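# Screw a lid onto the housing, then stow the tools

## Task

Close the housing with the lid from the tray. The lid must rest flat on the housing's rim with the block under it sitting inside the opening. Put one screw from the screw feeder through every hole in the lid and tighten each one. A screw counts as tight only when the driver's motor turned it until the motor cut out on its own (driver_stopped_at_torque=1), and it must not be turned or moved afterwards. A screw that was pushed in rather than turned must be fully backed out and driven again. No screw may be left inside the housing. The lid is too wide for grip50. Afterwards, release everything, return each tool to the stand slot it started in, and move the arm well away from the tools. A tool still locked on the arm counts as part of the arm.

## Robot and tools

Robot: one six-joint arm with a tool changer at the wrist and one camera, cam_wrist (616x616, fisheye). Three tools hang in a stand: grip50 (small gripper), grip85 (larger gripper, use it for the lid) and driver (screwdriver with a spring-loaded hex key and a suction sleeve). tool_id reports which tool is on: grip50, grip85, driver or none.

Frames. Scene frame: origin on the table top under the arm base, +z up, +y to the left when looking along +x. Result poses (end_effector_position in m, end_effector_quat_wxyz) are of the changer face centre in this frame. Face frame: z points away from the arm. Tool points in mm from the face centre in face axes: grip50 grip point (0, -25, 180); grip85 grip point (0, 0, 173) closed, 13 mm closer when fully open; hex key tip (66, 20, 345). Both grippers close along face x.

execute_actions(actions): a list of actions; each action is a table of up to 15 rows, each row one 1/30 s step; a short table repeats its final row to fill 15 steps. A row is 16 numbers, each in [-1, 1]: dx, dy, dz, rx, ry, rz, tool/lock, grip50_position, grip50_force_limit, grip50_speed, grip85_position, grip85_force_limit, grip85_speed, driver_spindle, driver_torque_limit, driver_sleeve_vacuum. The first six are an offset in face axes from the face pose measured when the action began (for a call's first action, the last reported pose), not from the prior row; 1.0 = 0.6 m or 180 degrees; rx, ry, rz form one rotation vector. Each step is clipped to 100 mm and 16 degrees from the measured pose, so far targets need several actions. An empty list only returns state and images.

Tool numbers: lock >0 locks, <0 unlocks (about 1 s), 0 keeps the last command. Gripper position +1 = fully open (50 or 85 mm); -1 = close until stopped (grip50 pads meet near -0.65, grip85 near -0.8). force_limit -1..+1 = about 20 N to 185 N (grip50) or 235 N (grip85). speed -1..+1 = about 20 to 150 mm/s. driver_spindle +1 = 500 rpm driving in, -1 reverses; it persists between actions, so finish actions with 0. driver_torque_limit -1..+1 = 0.3 to 1.2 N m. driver_sleeve_vacuum >0.01 holds a screw, otherwise releases. Tool commands apply only while that tool is ready (its readings show numbers).

move(target, speed, stop_force, blocking): target is one 16-number row as above, offsets from the pose in the last result that showed one; the face follows a straight path. speed 0.002 to 0.5 m/s (default 0.25; rotation up to twice that in rad/s); path 0.5 to 10 s. stop_force 13 to 80 N (optional) ends the path when push against the motion rises that much; use it with very low speed when seeking contact, omit it when backing off a surface, and do not rely on it for rotating moves. blocking=false returns after 0.5 s; not allowed with stop_force. The result adds a move: line: done, contact, held, off_target, moving or fault, plus limits such as paced or held, and distance to target.

wait(seconds 0 to 10) lets time pass. stop brakes a running move. zoom_image(camera "cam_wrist", region [x0,y0,x1,y1] pixels, max 504x504) gives a closer view. finished_scene(scene) ends the current scene irreversibly; pass its number.

Tool changes. To pick up: align the face centre within about 1 mm of the plate centre and within about 1 degree; face -y must point to the fork's open side. When plate_near=1 send lock +1 and wait for locked=1; the tool shows n/a while starting, and a gripper cycles closed then open. Remove by lifting 10 to 30 mm (about 20), then sliding at least 110 mm toward face -y before rising; return by the reverse path. To stow: when in_stand=1, stay still, lock -1, wait for unlocked=1. Unlocking elsewhere is refused (unlock_refused=1). Fork arms sit 40 to 70 mm each side on face x, front ends 45 mm toward the open side, tops 18 mm below a hung plate face; slots are 180 mm apart. The driver's muffler and fitting pass just outside the fork arm on face +x.

Gripping: set position -1, hold it, confirm object_status=2 (0 moving, 1 stopped opening, 2 stopped closing, 3 at target or pads met). Changing position by 0.01 or more resets status.

Screwing: press the key onto the head plus 2 mm, turn gently (|driver_spindle| at most 0.2) to engage, and advance with the screw, 0.7 mm per turn. The motor stops at 95 % of torque limit, shown by driver_stopped_at_torque=1; restarting needs spindle at 0 or below for 0.5 s. driver_screw_detected=1 means suction holds a screw. driver_turns counts turns, positive inward; if loosening does not lower it, raise the torque limit.

Results also show joint positions and torques, wrist force and torque (N, N m, face axes, saturate near 100 N, have offset and noise), Hand target, and pose unreachable lines.

Avoid: any force of 150 N or joint torque at its limit (shoulder 300, elbow 136, wrists 49.1 N m) stops the arm for 10 s; the arm is stiff, so approach surfaces slowly with stop_force. Watch MOTOR HOT warnings (brakes at 85 °C). Do not drop, slam or knock anything, and never off the table. Loose parts may get nudged occasionally.

Each tool is called after "Call:" as a command line: name --argument value for each argument, lists and objects as JSON in quotes; but a table of rows of numbers goes row by row, as --pt "numbers of a row", without its own name.

## Session

Call:
execute_actions --actions '[]'

Scene clock: 0.00 s.
end_effector_position=(+0.4589, -0.0063, +0.3316) locked=0 unlocked=1 plate_near=0 in_stand=0 unlock_refused=0 tool_id=none grip50_position_measured=n/a grip50_object_status=n/a grip85_position_measured=n/a grip85_object_status=n/a driver_sleeve_vacuum_kpa=n/a driver_screw_detected=n/a driver_stopped_at_torque=n/a driver_turns=n/a end_effector_quat_wxyz=(+0.001, +0.713, +0.701, -0.001) end_effector_velocity=(+0.000, +0.000, +0.000) end_effector_angular_velocity=(+0.001, -0.001, +0.001)
Joint positions: [-0.39  -1.896  2.398 -2.072 -1.571 -0.388]
Joint velocities: [ 0.     0.    -0.    -0.     0.001 -0.001]
Joint torques (N m, as the arm reports them, + toward a larger angle): no reading
Motor temperatures (°C, as the motors report them): [23 25 25 30 31 28]
Wrist force (N, on the end effector, along its own x y z axes, offset not removed): no reading
Wrist torque (N m, same axes, about the end effector's origin, offset not removed): no reading
Hand target: +0.459, -0.006, +0.332; +0.001, +0.713, +0.701, -0.001

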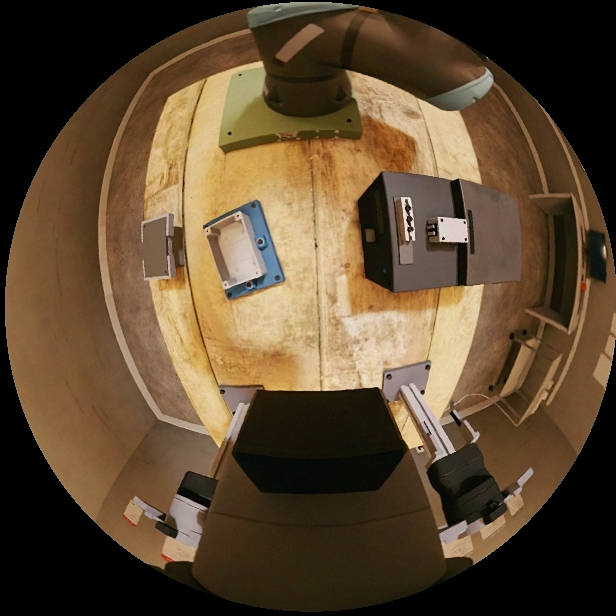

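Call:
move --target '[0,0.05,-0.3,0,0.001,-0.04,0,0,0,0,0,0,0,0,0,0]'

Call:
move --target '[-0.02,0.31,0,0,0,0,0,0,0,0,0,0,0,0,0,0]'

Call:
zoom_image --camera "cam_wrist" --region '[229,240,389,400]'

Call:
move --target '[-0.3,0,0,0,0,0,0,0,0,0,0,0,0,0,0,0]'

Call:
zoom_image --camera "cam_wrist" --region '[229,240,389,400]'

Scene clock: 8.63 s.
end_effector_position=(+0.4888, -0.0062, +0.5114) locked=0 unlocked=1 plate_near=0 in_stand=0 unlock_refused=0 tool_id=none grip50_position_measured=n/a grip50_object_status=n/a grip85_position_measured=n/a grip85_object_status=n/a driver_sleeve_vacuum_kpa=n/a driver_screw_detected=n/a driver_stopped_at_torque=n/a driver_turns=n/a end_effector_quat_wxyz=(-0.000, +0.668, +0.744, -0.000) end_effector_velocity=(+0.001, +0.000, +0.002) end_effector_angular_velocity=(+0.001, +0.000, +0.001)
Joint positions: [-0.367 -1.952  2.098 -1.715 -1.568 -0.489]
Joint velocities: [ 0.     0.001 -0.004  0.003  0.001 -0.001]
Joint torques (N m, as the arm reports them, + toward a larger angle): [ 19.33  -3.74 -57.44  -1.96   2.28  -1.93]
Motor temperatures (°C, as the motors report them): [23 25 25 30 31 28]
Wrist force (N, on the end effector, along its own x y z axes, offset not removed): [-0.5 -1.5 -1.6]
Wrist torque (N m, same axes, about the end effector's origin, offset not removed): [-0.22 -0.14 0.11]
Hand target: +0.489, -0.006, +0.512; -0.000, +0.668, +0.744, -0.000
Off the commanded pose: 0.000 m, 0 deg.
move: done

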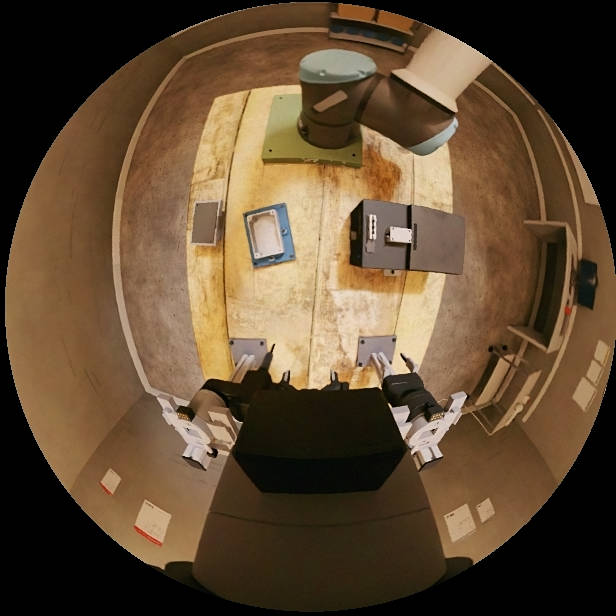

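Scene clock: 9.97 s.
end_effector_position=(+0.6748, +0.0023, +0.5114) locked=0 unlocked=1 plate_near=0 in_stand=0 unlock_refused=0 tool_id=none grip50_position_measured=n/a grip50_object_status=n/a grip85_position_measured=n/a grip85_object_status=n/a driver_sleeve_vacuum_kpa=n/a driver_screw_detected=n/a driver_stopped_at_torque=n/a driver_turns=n/a end_effector_quat_wxyz=(+0.000, +0.668, +0.744, -0.000) end_effector_velocity=(+0.002, -0.000, +0.000) end_effector_angular_velocity=(-0.001, +0.001, +0.001)
Joint positions: [-0.246 -1.611  1.835 -1.793 -1.568 -0.369]
Joint velocities: [ 0.001  0.004 -0.004  0.001 -0.001  0.   ]
Joint torques (N m, as the arm reports them, + toward a larger angle): [ 18.78 -40.03 -56.55  -2.05  -2.5    2.1 ]
Motor temperatures (°C, as the motors report them): [23 25 25 30 31 28]
Wrist force (N, on the end effector, along its own x y z axes, offset not removed): [0.0 -2.9 -1.9]
Wrist torque (N m, same axes, about the end effector's origin, offset not removed): [-0.42 -0.09 0.23]
Hand target: +0.675, +0.002, +0.511; -0.000, +0.668, +0.744, -0.000
Off the commanded pose: 0.000 m, 0 deg.
move: done

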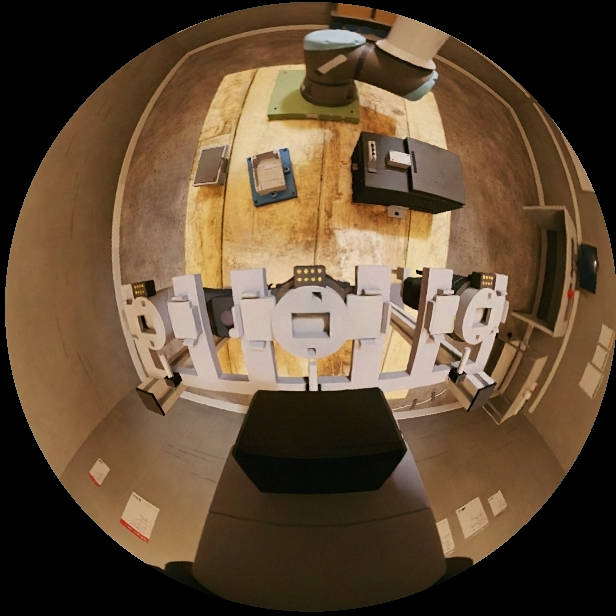

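Region (229, 240, 389, 400) of cam_wrist's 616x616 image, scaled by 3.150, with more detail than that image has.

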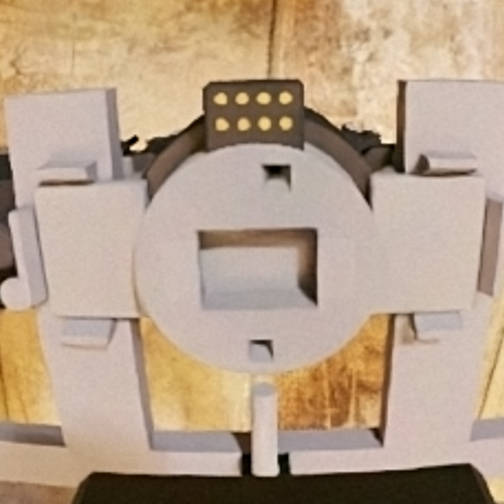

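Scene clock: 11.27 s.
end_effector_position=(+0.6945, -0.1765, +0.5114) locked=0 unlocked=1 plate_near=0 in_stand=0 unlock_refused=0 tool_id=none grip50_position_measured=n/a grip50_object_status=n/a grip85_position_measured=n/a grip85_object_status=n/a driver_sleeve_vacuum_kpa=n/a driver_screw_detected=n/a driver_stopped_at_torque=n/a driver_turns=n/a end_effector_quat_wxyz=(-0.000, +0.668, +0.744, +0.000) end_effector_velocity=(+0.000, -0.002, -0.000) end_effector_angular_velocity=(+0.001, +0.001, -0.000)
Joint positions: [-0.482 -1.539  1.765 -1.794 -1.568 -0.605]
Joint velocities: [-0.002  0.002 -0.001  0.001  0.001 -0.002]
Joint torques (N m, as the arm reports them, + toward a larger angle): [-15.74 -45.59 -56.88  -1.59   2.24  -1.9 ]
Motor temperatures (°C, as the motors report them): [23 25 25 30 31 28]
Wrist force (N, on the end effector, along its own x y z axes, offset not removed): [0.2 -5.7 0.3]
Wrist torque (N m, same axes, about the end effector's origin, offset not removed): [-0.55 -0.08 0.02]
Hand target: +0.695, -0.177, +0.511; -0.000, +0.668, +0.744, +0.000
Off the commanded pose: 0.000 m, 0 deg.
move: done

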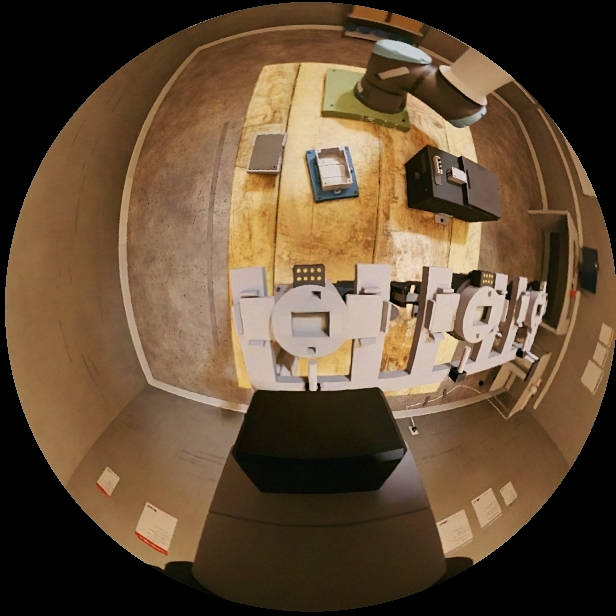

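Region (229, 240, 389, 400) of cam_wrist's 616x616 image, scaled by 3.150, with more detail than that image has.

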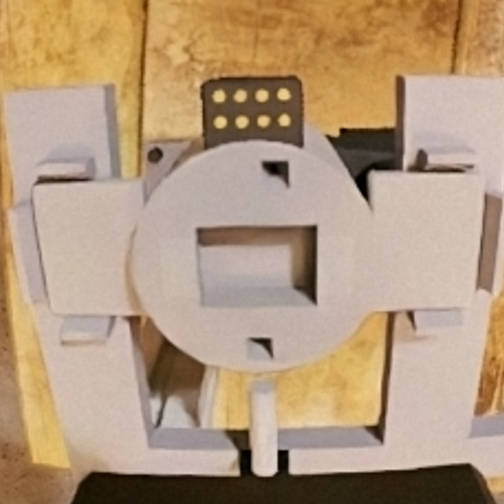

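Call:
move --target '[0.2932,-0.0283,0.109,0,0,0.0017,0,0,0,0,1,0,0,0,0,0]'

Call:
move --target '[0,0,0.035,0,0,0,0,0,0,0,1,0,0,0,0,0]' --speed 0.05

Call:
move --target '[0,0,0.04,0,0,0,0,0,0,0,1,0,0,0,0,0]' --speed 0.006 --stop_force 15

Scene clock: 25.37 s.
end_effector_position=(+0.6584, -0.0036, +0.4460) locked=0 unlocked=1 plate_near=0 in_stand=0 unlock_refused=0 tool_id=none grip50_position_measured=n/a grip50_object_status=n/a grip85_position_measured=n/a grip85_object_status=n/a driver_sleeve_vacuum_kpa=n/a driver_screw_detected=n/a driver_stopped_at_torque=n/a driver_turns=n/a end_effector_quat_wxyz=(+0.000, +0.670, +0.743, -0.000) end_effector_velocity=(-0.000, +0.002, -0.001) end_effector_angular_velocity=(-0.001, -0.000, -0.001)
Joint positions: [-0.262 -1.608  1.951 -1.912 -1.568 -0.379]
Joint velocities: [ 0.003 -0.     0.001 -0.002 -0.001  0.003]
Joint torques (N m, as the arm reports them, + toward a larger angle): [ 17.91 -64.82 -37.65  -8.16  -2.77   1.52]
Motor temperatures (°C, as the motors report them): [23 25 25 30 31 28]
Wrist force (N, on the end effector, along its own x y z axes, offset not removed): [0.5 -1.6 0.4]
Wrist torque (N m, same axes, about the end effector's origin, offset not removed): [-0.21 -0.20 0.12]
Hand target: +0.658, -0.003, +0.446; +0.000, +0.670, +0.743, -0.000
Off the commanded pose: 0.000 m, 0 deg.
move: done

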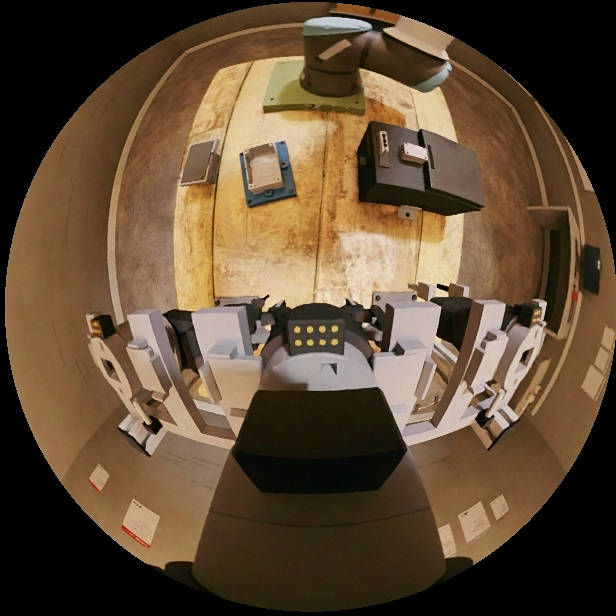

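Scene clock: 26.20 s.
end_effector_position=(+0.6584, -0.0037, +0.4252) locked=0 unlocked=1 plate_near=0 in_stand=0 unlock_refused=0 tool_id=none grip50_position_measured=n/a grip50_object_status=n/a grip85_position_measured=n/a grip85_object_status=n/a driver_sleeve_vacuum_kpa=n/a driver_screw_detected=n/a driver_stopped_at_torque=n/a driver_turns=n/a end_effector_quat_wxyz=(+0.000, +0.670, +0.743, -0.000) end_effector_velocity=(+0.000, +0.000, -0.002) end_effector_angular_velocity=(+0.000, -0.000, -0.001)
Joint positions: [-0.262 -1.595  1.977 -1.952 -1.568 -0.379]
Joint velocities: [ 0.     0.001  0.002 -0.003  0.     0.001]
Joint torques (N m, as the arm reports them, + toward a larger angle): [ 16.77 -38.42 -35.79  -8.28  -2.04   1.06]
Motor temperatures (°C, as the motors report them): [23 25 25 30 31 28]
Wrist force (N, on the end effector, along its own x y z axes, offset not removed): [-0.2 -2.6 2.6]
Wrist torque (N m, same axes, about the end effector's origin, offset not removed): [-0.45 -0.11 0.27]
Hand target: +0.658, -0.004, +0.425; +0.000, +0.670, +0.743, -0.000
Off the commanded pose: 0.000 m, 0 deg.
move: done

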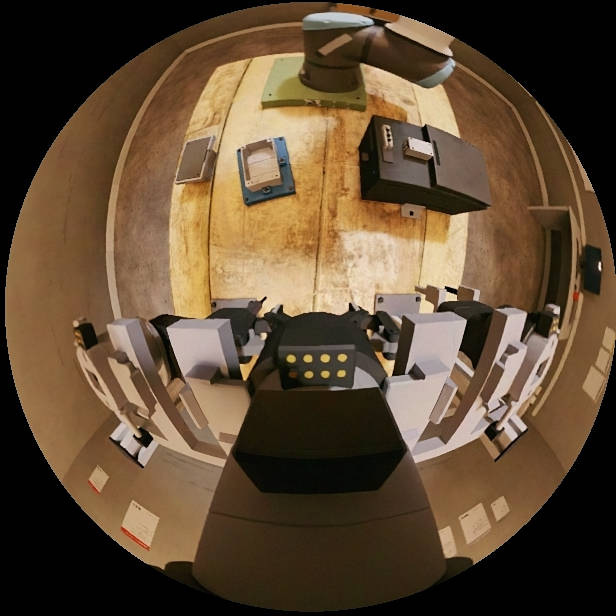

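Scene clock: 28.57 s.
end_effector_position=(+0.6585, -0.0037, +0.4133) locked=0 unlocked=1 plate_near=0 in_stand=1 unlock_refused=0 tool_id=none grip50_position_measured=n/a grip50_object_status=n/a grip85_position_measured=n/a grip85_object_status=n/a driver_sleeve_vacuum_kpa=n/a driver_screw_detected=n/a driver_stopped_at_torque=n/a driver_turns=n/a end_effector_quat_wxyz=(+0.000, +0.670, +0.743, +0.000) end_effector_velocity=(-0.000, +0.000, +0.002) end_effector_angular_velocity=(+0.001, +0.002, +0.000)
Joint positions: [-0.261 -1.586  1.992 -1.975 -1.568 -0.379]
Joint velocities: [ 0.    -0.001 -0.002  0.005  0.     0.   ]
Joint torques (N m, as the arm reports them, + toward a larger angle): [ 16.26 -64.46 -24.77  11.05  -2.62   1.61]
Motor temperatures (°C, as the motors report them): [23 25 25 30 31 28]
Wrist force (N, on the end effector, along its own x y z axes, offset not removed): [0.7 54.9 -13.0]
Wrist torque (N m, same axes, about the end effector's origin, offset not removed): [-1.02 -0.29 0.19]
Hand target: +0.659, -0.004, +0.414; +0.000, +0.670, +0.743, +0.000
Off the commanded pose: 0.012 m, 0 deg.
move: contact

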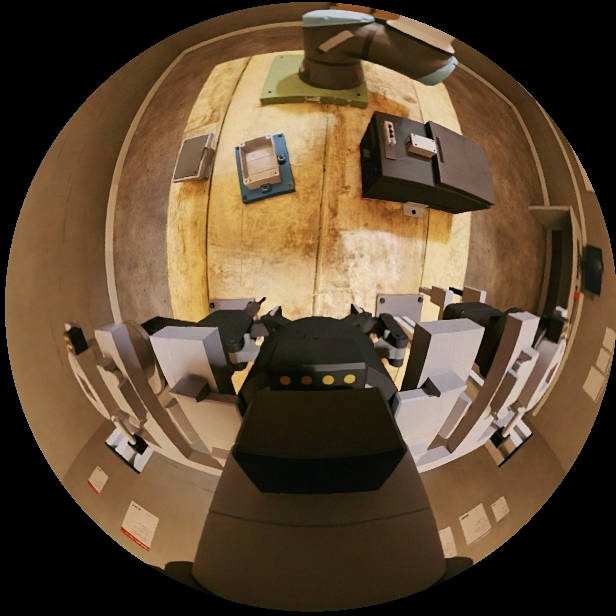

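Call:
move --target '[0,0.0022,-0.002,0,0,0,0,0,0,0,1,0,0,0,0,0]' --speed 0.01

Call:
move --target '[0,0,0.015,0,0,0,0,0,0,0,1,0,0,0,0,0]' --speed 0.005 --stop_force 15

Call:
execute_actions --actions '[[[0,0,0,0,0,0,1,0,0,0,1,0,0,0,0,0]],[[0,0,0,0,0,0,1,0,0,0,1,0,0,0,0,0]],[[0,0,0,0,0,0,1,0,0,0,1,0,0,0,0,0]]]'

Scene clock: 39.10 s.
end_effector_position=(+0.6598, -0.0036, +0.4144) locked=0 unlocked=1 plate_near=0 in_stand=0 unlock_refused=0 tool_id=none grip50_position_measured=n/a grip50_object_status=n/a grip85_position_measured=n/a grip85_object_status=n/a driver_sleeve_vacuum_kpa=n/a driver_screw_detected=n/a driver_stopped_at_torque=n/a driver_turns=n/a end_effector_quat_wxyz=(+0.000, +0.670, +0.743, -0.000) end_effector_velocity=(+0.000, -0.000, +0.000) end_effector_angular_velocity=(+0.000, -0.000, -0.001)
Joint positions: [-0.261 -1.585  1.988 -1.973 -1.568 -0.378]
Joint velocities: [-0.     0.001 -0.001  0.     0.     0.001]
Joint torques (N m, as the arm reports them, + toward a larger angle): [ 17.66 -38.26 -53.5   -2.1    1.9    1.63]
Motor temperatures (°C, as the motors report them): [23 25 25 30 31 28]
Wrist force (N, on the end effector, along its own x y z axes, offset not removed): [-0.1 -2.5 1.6]
Wrist torque (N m, same axes, about the end effector's origin, offset not removed): [-0.27 -0.03 0.15]
Hand target: +0.660, -0.004, +0.414; +0.000, +0.670, +0.743, +0.000
Off the commanded pose: 0.000 m, 0 deg.
move: done

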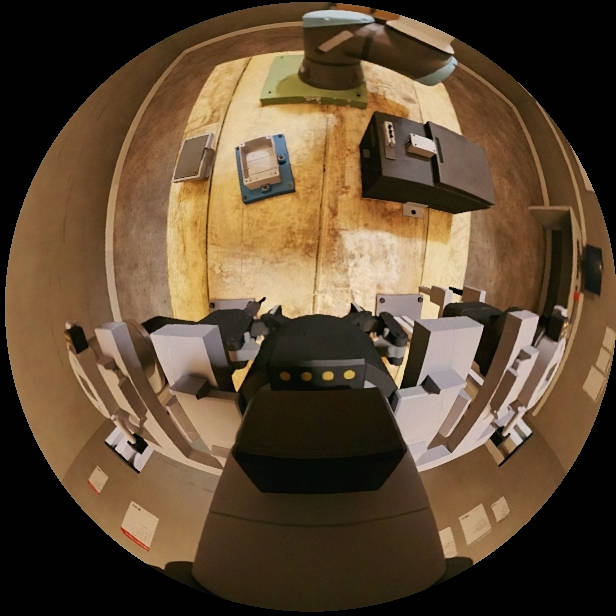

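Scene clock: 40.37 s.
end_effector_position=(+0.6598, -0.0036, +0.4100) locked=0 unlocked=1 plate_near=1 in_stand=1 unlock_refused=0 tool_id=none grip50_position_measured=n/a grip50_object_status=n/a grip85_position_measured=n/a grip85_object_status=n/a driver_sleeve_vacuum_kpa=n/a driver_screw_detected=n/a driver_stopped_at_torque=n/a driver_turns=n/a end_effector_quat_wxyz=(+0.000, +0.670, +0.743, +0.000) end_effector_velocity=(+0.000, -0.000, +0.001) end_effector_angular_velocity=(+0.000, +0.001, +0.000)
Joint positions: [-0.261 -1.582  1.994 -1.982 -1.568 -0.378]
Joint velocities: [ 0.    -0.    -0.002  0.004 -0.    -0.   ]
Joint torques (N m, as the arm reports them, + toward a larger angle): [ 14.5  -44.23 -33.71   1.44   1.42   1.71]
Motor temperatures (°C, as the motors report them): [23 25 25 30 31 28]
Wrist force (N, on the end effector, along its own x y z axes, offset not removed): [-1.8 1.7 -29.7]
Wrist torque (N m, same axes, about the end effector's origin, offset not removed): [0.54 0.62 0.21]
Hand target: +0.660, -0.004, +0.410; +0.000, +0.670, +0.743, +0.000
Off the commanded pose: 0.005 m, 0 deg.
move: contact

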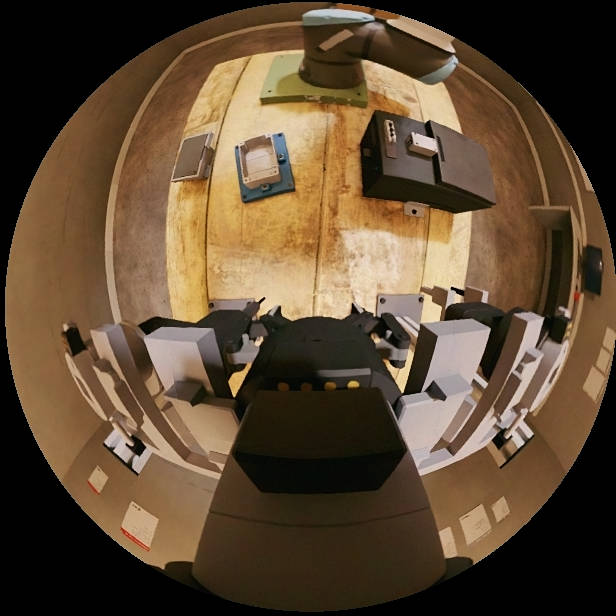

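Scene clock: 41.87 s.
end_effector_position=(+0.6598, -0.0036, +0.4100) locked=1 unlocked=0 plate_near=1 in_stand=1 unlock_refused=0 tool_id=grip85 grip50_position_measured=n/a grip50_object_status=n/a grip85_position_measured=n/a grip85_object_status=n/a driver_sleeve_vacuum_kpa=n/a driver_screw_detected=n/a driver_stopped_at_torque=n/a driver_turns=n/a end_effector_quat_wxyz=(+0.000, +0.670, +0.743, +0.000) end_effector_velocity=(-0.000, -0.000, -0.000) end_effector_angular_velocity=(+0.000, +0.000, -0.000)
Joint positions: [-0.261 -1.582  1.994 -1.982 -1.568 -0.378]
Joint velocities: [-0.  0.  0.  0.  0. -0.]
Joint torques (N m, as the arm reports them, + toward a larger angle): [ 19.04 -45.04 -36.42  -4.78  -0.77   1.78]
Motor temperatures (°C, as the motors report them): [23 25 25 30 31 28]
Wrist force (N, on the end effector, along its own x y z axes, offset not removed): [-6.3 -0.7 -42.9]
Wrist torque (N m, same axes, about the end effector's origin, offset not removed): [0.45 2.50 0.10]
Hand target: +0.660, -0.004, +0.410; +0.000, +0.670, +0.743, +0.000
Off the commanded pose: 0.000 m, 0 deg.

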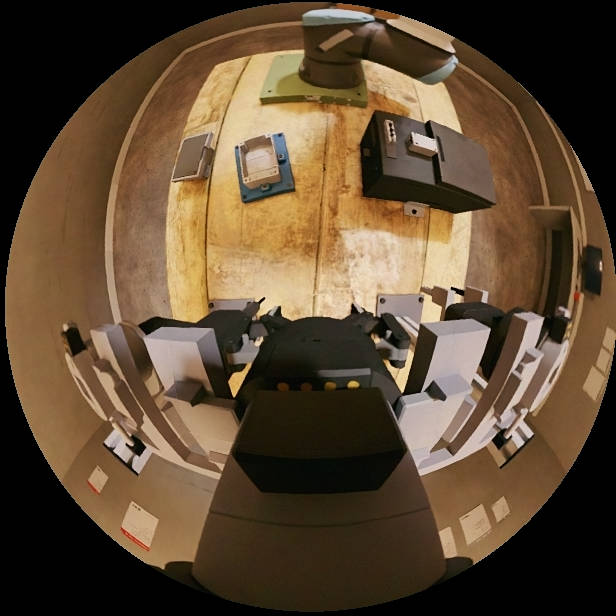

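Call:
move --target '[0,0,-0.033,0,0,0,0,0,0,0,1,0,0,0,0,0]' --speed 0.05

Call:
move --target '[0,-0.3,0,0,0,0,0,0,0,0,1,0,0,0,0,0]' --speed 0.15

Call:
move --target '[-0.52,-0.19,0.15,0,0,0.04,0,0,0,0,1,0,0,0,0,0]'

Call:
zoom_image --camera "cam_wrist" --region '[250,170,470,340]'

Scene clock: 51.67 s.
end_effector_position=(+0.6598, -0.0035, +0.4297) locked=1 unlocked=0 plate_near=1 in_stand=0 unlock_refused=0 tool_id=grip85 grip50_position_measured=n/a grip50_object_status=n/a grip85_position_measured=3 grip85_object_status=3 driver_sleeve_vacuum_kpa=n/a driver_screw_detected=n/a driver_stopped_at_torque=n/a driver_turns=n/a end_effector_quat_wxyz=(+0.000, +0.670, +0.743, +0.000) end_effector_velocity=(+0.000, +0.000, +0.002) end_effector_angular_velocity=(+0.000, -0.001, +0.000)
Joint positions: [-0.261 -1.595  1.97  -1.944 -1.568 -0.378]
Joint velocities: [ 0.001 -0.001 -0.003  0.003  0.001  0.   ]
Joint torques (N m, as the arm reports them, + toward a larger angle): [  2.27 -72.23 -61.66  -3.16  -0.78  -1.47]
Motor temperatures (°C, as the motors report them): [23 25 25 30 31 28]
Wrist force (N, on the end effector, along its own x y z axes, offset not removed): [-2.1 -2.4 -0.1]
Wrist torque (N m, same axes, about the end effector's origin, offset not removed): [-0.39 0.02 0.04]
Hand target: +0.660, -0.004, +0.430; +0.000, +0.670, +0.743, +0.000
Off the commanded pose: 0.000 m, 0 deg.
move: done

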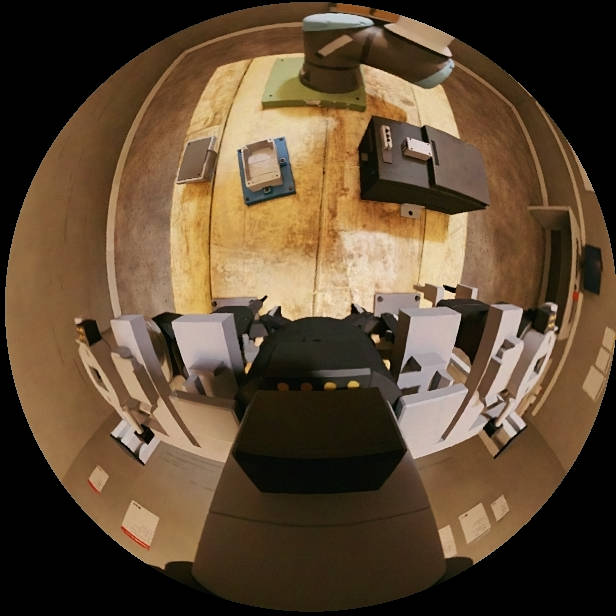

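Scene clock: 53.40 s.
end_effector_position=(+0.4809, -0.0224, +0.4296) locked=1 unlocked=0 plate_near=1 in_stand=0 unlock_refused=0 tool_id=grip85 grip50_position_measured=n/a grip50_object_status=n/a grip85_position_measured=3 grip85_object_status=3 driver_sleeve_vacuum_kpa=n/a driver_screw_detected=n/a driver_stopped_at_torque=n/a driver_turns=n/a end_effector_quat_wxyz=(+0.000, +0.670, +0.743, +0.000) end_effector_velocity=(-0.001, +0.000, +0.000) end_effector_angular_velocity=(+0.001, -0.001, +0.000)
Joint positions: [-0.406 -1.932  2.233 -1.871 -1.568 -0.523]
Joint velocities: [-0.002 -0.004  0.001  0.002  0.001 -0.002]
Joint torques (N m, as the arm reports them, + toward a larger angle): [-17.13 -36.05 -46.63  -3.31   2.34  -1.46]
Motor temperatures (°C, as the motors report them): [23 25 25 30 31 28]
Wrist force (N, on the end effector, along its own x y z axes, offset not removed): [0.6 -1.1 -0.8]
Wrist torque (N m, same axes, about the end effector's origin, offset not removed): [-0.11 -0.15 0.27]
Hand target: +0.481, -0.022, +0.430; +0.000, +0.670, +0.743, +0.000
Off the commanded pose: 0.000 m, 0 deg.
move: done

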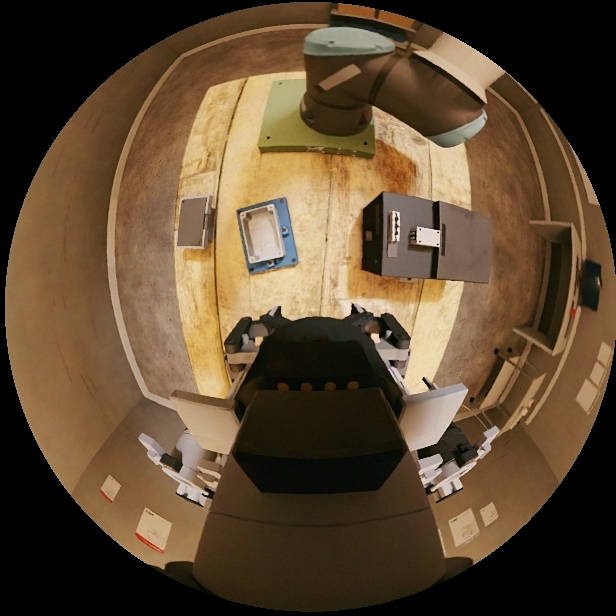

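Scene clock: 55.37 s.
end_effector_position=(+0.4001, -0.3445, +0.3396) locked=1 unlocked=0 plate_near=1 in_stand=0 unlock_refused=0 tool_id=grip85 grip50_position_measured=n/a grip50_object_status=n/a grip85_position_measured=3 grip85_object_status=3 driver_sleeve_vacuum_kpa=n/a driver_screw_detected=n/a driver_stopped_at_torque=n/a driver_turns=n/a end_effector_quat_wxyz=(+0.000, +0.715, +0.699, +0.000) end_effector_velocity=(+0.000, -0.002, -0.000) end_effector_angular_velocity=(-0.001, +0.001, +0.000)
Joint positions: [-1.034 -1.756  2.287 -2.099 -1.569 -1.026]
Joint velocities: [-0.002  0.003 -0.002 -0.001 -0.001 -0.002]
Joint torques (N m, as the arm reports them, + toward a larger angle): [-13.56 -23.16 -58.56 -10.2    2.21  -1.64]
Motor temperatures (°C, as the motors report them): [23 25 25 30 31 28]
Wrist force (N, on the end effector, along its own x y z axes, offset not removed): [-1.0 -1.9 -3.8]
Wrist torque (N m, same axes, about the end effector's origin, offset not removed): [-0.07 0.04 0.24]
Hand target: +0.400, -0.345, +0.340; +0.000, +0.715, +0.699, +0.000
Off the commanded pose: 0.000 m, 0 deg.
move: done

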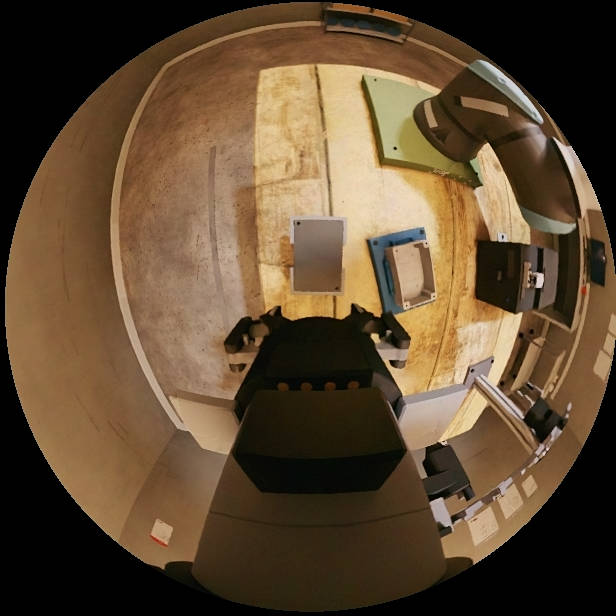

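Region (250, 170, 470, 340) of cam_wrist's 616x616 image, scaled by 2.291, with more detail than that image has; it fills the top 389 rows of this view, and the rest is white.

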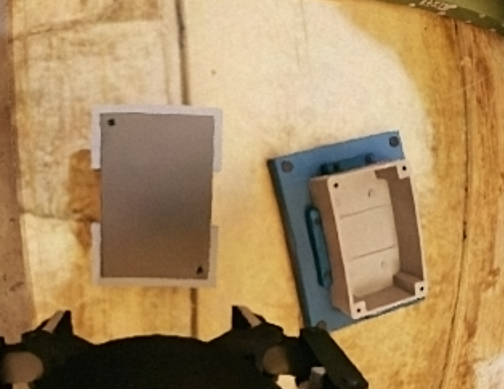

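Call:
move --target '[0.013,-0.113,0.138,0,0,0.014,0,0,0,0,1,0,0,0,0,0]' --speed 0.1

Call:
zoom_image --camera "cam_wrist" --region '[246,230,386,370]'

Scene clock: 64.33 s.
end_effector_position=(+0.3327, -0.3352, +0.2569) locked=1 unlocked=0 plate_near=1 in_stand=0 unlock_refused=0 tool_id=grip85 grip50_position_measured=n/a grip50_object_status=n/a grip85_position_measured=3 grip85_object_status=3 driver_sleeve_vacuum_kpa=n/a driver_screw_detected=n/a driver_stopped_at_torque=n/a driver_turns=n/a end_effector_quat_wxyz=(+0.000, +0.730, +0.683, +0.000) end_effector_velocity=(-0.001, +0.000, -0.001) end_effector_angular_velocity=(+0.000, -0.000, -0.001)
Joint positions: [-1.153 -1.757  2.466 -2.276 -1.569 -1.101]
Joint velocities: [-0.002  0.     0.003 -0.003  0.    -0.001]
Joint torques (N m, as the arm reports them, + toward a larger angle): [-15.98 -16.33 -34.67 -10.13   2.21  -1.85]
Motor temperatures (°C, as the motors report them): [23 25 25 30 31 28]
Wrist force (N, on the end effector, along its own x y z axes, offset not removed): [-1.3 -1.1 -0.8]
Wrist torque (N m, same axes, about the end effector's origin, offset not removed): [-0.32 0.02 0.08]
Hand target: +0.333, -0.335, +0.257; +0.000, +0.730, +0.683, +0.001
Off the commanded pose: 0.000 m, 0 deg.
move: done

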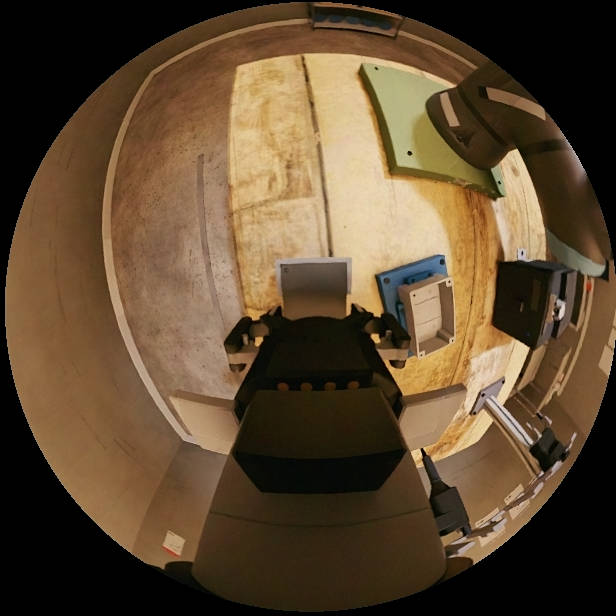

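Region (246, 230, 386, 370) of cam_wrist's 616x616 image, scaled by 3.600, with more detail than that image has.

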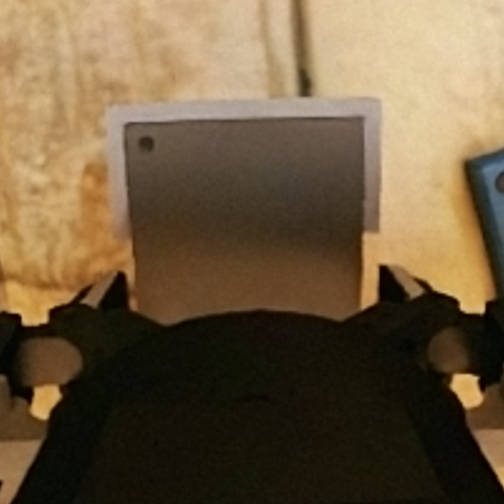

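Call:
move --target '[-0.002,0,0.025,0,0,0,0,0,0,0,1,0,0,0,0,0]' --speed 0.01 --stop_force 15

Call:
move --target '[0,0,0,0,0,0,0,0,0,0,-1,-0.6,-1,0,0,0]'

Call:
move --target '[0,0,-0.006,0,0,0,0,0,0,0,-1,-0.6,-1,0,0,0]' --speed 0.003 --stop_force 80

Scene clock: 75.23 s.
end_effector_position=(+0.3326, -0.3364, +0.2421) locked=1 unlocked=0 plate_near=1 in_stand=0 unlock_refused=0 tool_id=grip85 grip50_position_measured=n/a grip50_object_status=n/a grip85_position_measured=3 grip85_object_status=3 driver_sleeve_vacuum_kpa=n/a driver_screw_detected=n/a driver_stopped_at_torque=n/a driver_turns=n/a end_effector_quat_wxyz=(+0.000, +0.730, +0.683, +0.000) end_effector_velocity=(+0.001, -0.001, -0.001) end_effector_angular_velocity=(-0.001, -0.001, +0.000)
Joint positions: [-1.155 -1.73   2.48  -2.318 -1.569 -1.102]
Joint velocities: [ 0.     0.003  0.    -0.005  0.    -0.   ]
Joint torques (N m, as the arm reports them, + toward a larger angle): [-14.37 -20.24 -35.01 -10.11  -2.54  -1.8 ]
Motor temperatures (°C, as the motors report them): [23 25 25 30 31 28]
Wrist force (N, on the end effector, along its own x y z axes, offset not removed): [-0.4 -1.8 -3.1]
Wrist torque (N m, same axes, about the end effector's origin, offset not removed): [-0.25 -0.18 0.20]
Hand target: +0.333, -0.336, +0.242; +0.000, +0.730, +0.683, +0.000
Off the commanded pose: 0.000 m, 0 deg.
move: done

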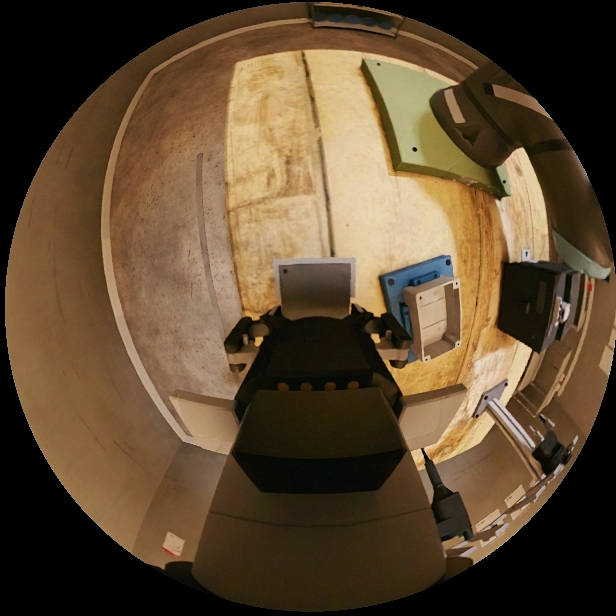

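Scene clock: 75.90 s.
end_effector_position=(+0.3326, -0.3365, +0.2422) locked=1 unlocked=0 plate_near=1 in_stand=0 unlock_refused=0 tool_id=grip85 grip50_position_measured=n/a grip50_object_status=n/a grip85_position_measured=21 grip85_object_status=2 driver_sleeve_vacuum_kpa=n/a driver_screw_detected=n/a driver_stopped_at_torque=n/a driver_turns=n/a end_effector_quat_wxyz=(+0.000, +0.730, +0.683, +0.000) end_effector_velocity=(-0.000, +0.001, -0.001) end_effector_angular_velocity=(+0.001, +0.002, +0.001)
Joint positions: [-1.155 -1.73   2.48  -2.318 -1.569 -1.102]
Joint velocities: [ 0.     0.     0.001  0.001 -0.001 -0.001]
Joint torques (N m, as the arm reports them, + toward a larger angle): [ -9.54 -19.86 -29.63  -1.29   3.74  -1.45]
Motor temperatures (°C, as the motors report them): [23 25 25 30 31 28]
Wrist force (N, on the end effector, along its own x y z axes, offset not removed): [6.2 -15.3 -56.1]
Wrist torque (N m, same axes, about the end effector's origin, offset not removed): [1.85 1.15 0.15]
Hand target: +0.333, -0.336, +0.242; +0.000, +0.730, +0.683, +0.000
Off the commanded pose: 0.000 m, 0 deg.
move: done

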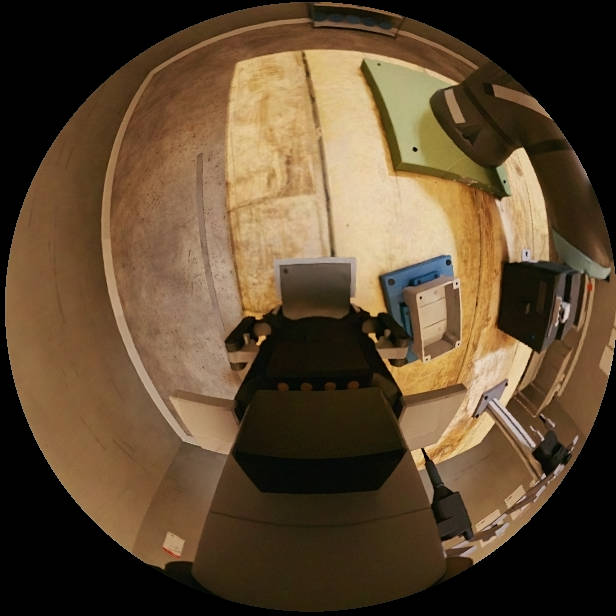

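Scene clock: 76.63 s.
end_effector_position=(+0.3326, -0.3365, +0.2432) locked=1 unlocked=0 plate_near=1 in_stand=0 unlock_refused=0 tool_id=grip85 grip50_position_measured=n/a grip50_object_status=n/a grip85_position_measured=23 grip85_object_status=2 driver_sleeve_vacuum_kpa=n/a driver_screw_detected=n/a driver_stopped_at_torque=n/a driver_turns=n/a end_effector_quat_wxyz=(+0.000, +0.730, +0.683, +0.000) end_effector_velocity=(-0.000, -0.000, -0.001) end_effector_angular_velocity=(-0.000, +0.000, -0.000)
Joint positions: [-1.155 -1.732  2.479 -2.315 -1.569 -1.102]
Joint velocities: [-0.     0.001  0.001 -0.002 -0.001  0.   ]
Joint torques (N m, as the arm reports them, + toward a larger angle): [ -9.72 -29.53 -36.16  -4.26   3.67  -1.55]
Motor temperatures (°C, as the motors report them): [23 25 25 30 31 28]
Wrist force (N, on the end effector, along its own x y z axes, offset not removed): [-24.2 7.0 37.8]
Wrist torque (N m, same axes, about the end effector's origin, offset not removed): [-1.78 -5.03 0.14]
Hand target: +0.333, -0.336, +0.243; +0.000, +0.730, +0.683, +0.000
Off the commanded pose: 0.003 m, 0 deg.
move: contact

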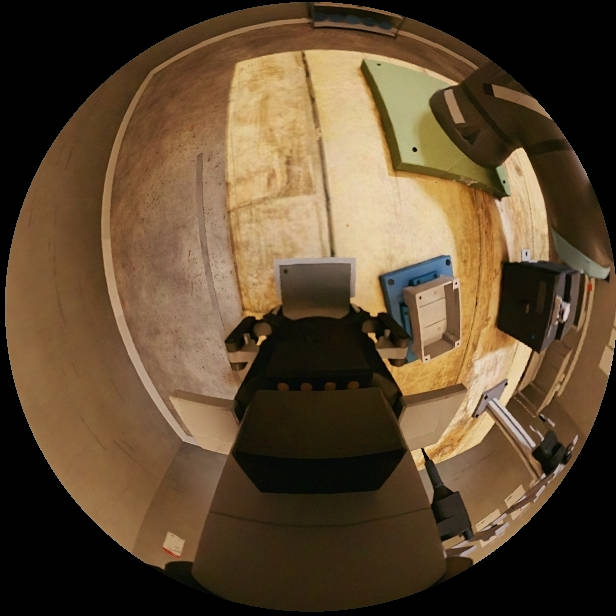

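Tray is higher here; regrip at ~0.247.

Call:
move --target '[0,0,0,0,0,0,0,0,0,0,1,-0.6,-1,0,0,0]'

Call:
move --target '[0,0,-0.0065,0,0,0,0,0,0,0,1,-0.6,-1,0,0,0]' --speed 0.02

Call:
move --target '[0,0,0,0,0,0,0,0,0,0,-1,-0.6,-1,0,0,0]'

Call:
move --target '[0,0,-0.006,0,0,0,0,0,0,0,-1,-0.6,-1,0,0,0]' --speed 0.003 --stop_force 80

Scene clock: 86.43 s.
end_effector_position=(+0.3326, -0.3365, +0.2432) locked=1 unlocked=0 plate_near=1 in_stand=0 unlock_refused=0 tool_id=grip85 grip50_position_measured=n/a grip50_object_status=n/a grip85_position_measured=3 grip85_object_status=0 driver_sleeve_vacuum_kpa=n/a driver_screw_detected=n/a driver_stopped_at_torque=n/a driver_turns=n/a end_effector_quat_wxyz=(+0.000, +0.730, +0.683, +0.000) end_effector_velocity=(-0.000, +0.000, -0.000) end_effector_angular_velocity=(+0.000, +0.000, -0.000)
Joint positions: [-1.155 -1.732  2.479 -2.315 -1.569 -1.102]
Joint velocities: [-0. -0.  0.  0. -0.  0.]
Joint torques (N m, as the arm reports them, + toward a larger angle): [  1.11 -43.06 -52.26  -3.84  -1.1   -1.31]
Motor temperatures (°C, as the motors report them): [23 25 25 30 31 28]
Wrist force (N, on the end effector, along its own x y z axes, offset not removed): [0.5 -1.4 2.2]
Wrist torque (N m, same axes, about the end effector's origin, offset not removed): [-0.37 -0.22 0.09]
Hand target: +0.333, -0.337, +0.243; +0.000, +0.730, +0.683, +0.000
Off the commanded pose: 0.000 m, 0 deg.
move: done

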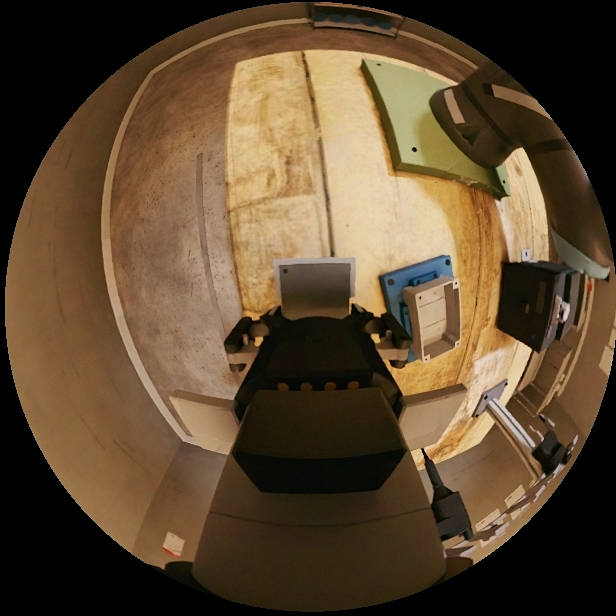

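Scene clock: 87.13 s.
end_effector_position=(+0.3326, -0.3365, +0.2470) locked=1 unlocked=0 plate_near=1 in_stand=0 unlock_refused=0 tool_id=grip85 grip50_position_measured=n/a grip50_object_status=n/a grip85_position_measured=3 grip85_object_status=3 driver_sleeve_vacuum_kpa=n/a driver_screw_detected=n/a driver_stopped_at_torque=n/a driver_turns=n/a end_effector_quat_wxyz=(+0.000, +0.730, +0.683, +0.000) end_effector_velocity=(-0.000, +0.001, +0.001) end_effector_angular_velocity=(+0.001, -0.000, -0.000)
Joint positions: [-1.155 -1.738  2.475 -2.304 -1.569 -1.102]
Joint velocities: [ 0.    -0.002 -0.001  0.004  0.     0.   ]
Joint torques (N m, as the arm reports them, + toward a larger angle): [  1.13 -42.39 -53.31  -3.97  -0.95  -2.04]
Motor temperatures (°C, as the motors report them): [23 25 25 30 31 28]
Wrist force (N, on the end effector, along its own x y z axes, offset not removed): [-0.9 -3.9 0.3]
Wrist torque (N m, same axes, about the end effector's origin, offset not removed): [-0.44 -0.04 0.03]
Hand target: +0.333, -0.337, +0.247; +0.000, +0.730, +0.683, +0.000
Off the commanded pose: 0.000 m, 0 deg.
move: done

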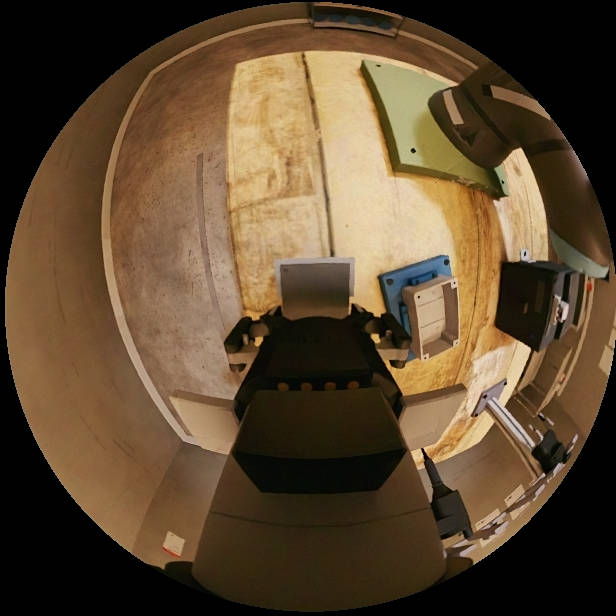

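Scene clock: 87.83 s.
end_effector_position=(+0.3326, -0.3365, +0.2471) locked=1 unlocked=0 plate_near=1 in_stand=0 unlock_refused=0 tool_id=grip85 grip50_position_measured=n/a grip50_object_status=n/a grip85_position_measured=23 grip85_object_status=2 driver_sleeve_vacuum_kpa=n/a driver_screw_detected=n/a driver_stopped_at_torque=n/a driver_turns=n/a end_effector_quat_wxyz=(+0.000, +0.730, +0.683, +0.000) end_effector_velocity=(-0.000, -0.000, -0.000) end_effector_angular_velocity=(-0.000, +0.000, -0.000)
Joint positions: [-1.155 -1.738  2.475 -2.304 -1.569 -1.102]
Joint velocities: [-0.001 -0.     0.    -0.    -0.    -0.   ]
Joint torques (N m, as the arm reports them, + toward a larger angle): [ -0.33 -16.2  -33.51  -8.72  -1.13  -1.59]
Motor temperatures (°C, as the motors report them): [23 25 25 30 31 28]
Wrist force (N, on the end effector, along its own x y z axes, offset not removed): [18.6 -15.1 -53.6]
Wrist torque (N m, same axes, about the end effector's origin, offset not removed): [2.08 3.37 0.26]
Hand target: +0.333, -0.336, +0.247; +0.000, +0.730, +0.683, +0.000
Off the commanded pose: 0.000 m, 0 deg.
move: done

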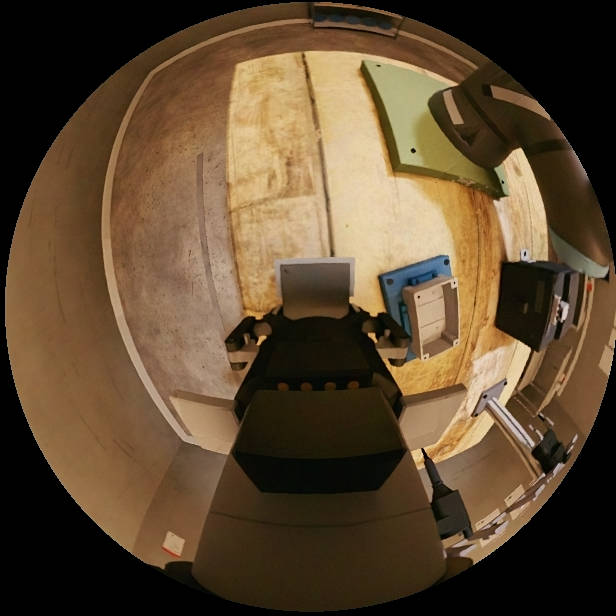

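Scene clock: 89.27 s.
end_effector_position=(+0.3326, -0.3365, +0.2506) locked=1 unlocked=0 plate_near=1 in_stand=0 unlock_refused=0 tool_id=grip85 grip50_position_measured=n/a grip50_object_status=n/a grip85_position_measured=24 grip85_object_status=2 driver_sleeve_vacuum_kpa=n/a driver_screw_detected=n/a driver_stopped_at_torque=n/a driver_turns=n/a end_effector_quat_wxyz=(+0.000, +0.730, +0.683, +0.000) end_effector_velocity=(-0.000, +0.000, +0.000) end_effector_angular_velocity=(+0.001, +0.000, -0.001)
Joint positions: [-1.155 -1.745  2.471 -2.294 -1.569 -1.102]
Joint velocities: [-0.    -0.001  0.     0.002  0.     0.   ]
Joint torques (N m, as the arm reports them, + toward a larger angle): [ -0.21 -45.31 -54.27  -3.79  -0.91  -1.52]
Motor temperatures (°C, as the motors report them): [23 25 25 30 31 28]
Wrist force (N, on the end effector, along its own x y z axes, offset not removed): [0.7 -0.1 4.3]
Wrist torque (N m, same axes, about the end effector's origin, offset not removed): [-0.10 -0.17 0.25]
Hand target: +0.333, -0.337, +0.251; +0.000, +0.730, +0.683, +0.000
Off the commanded pose: 0.000 m, 0 deg.
move: done

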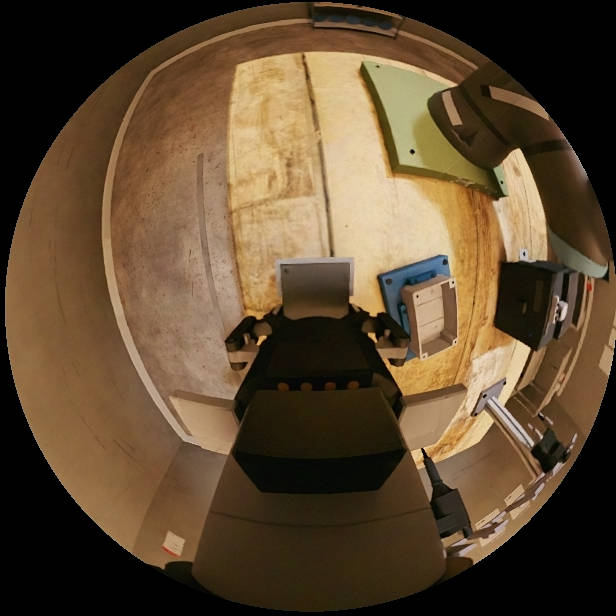

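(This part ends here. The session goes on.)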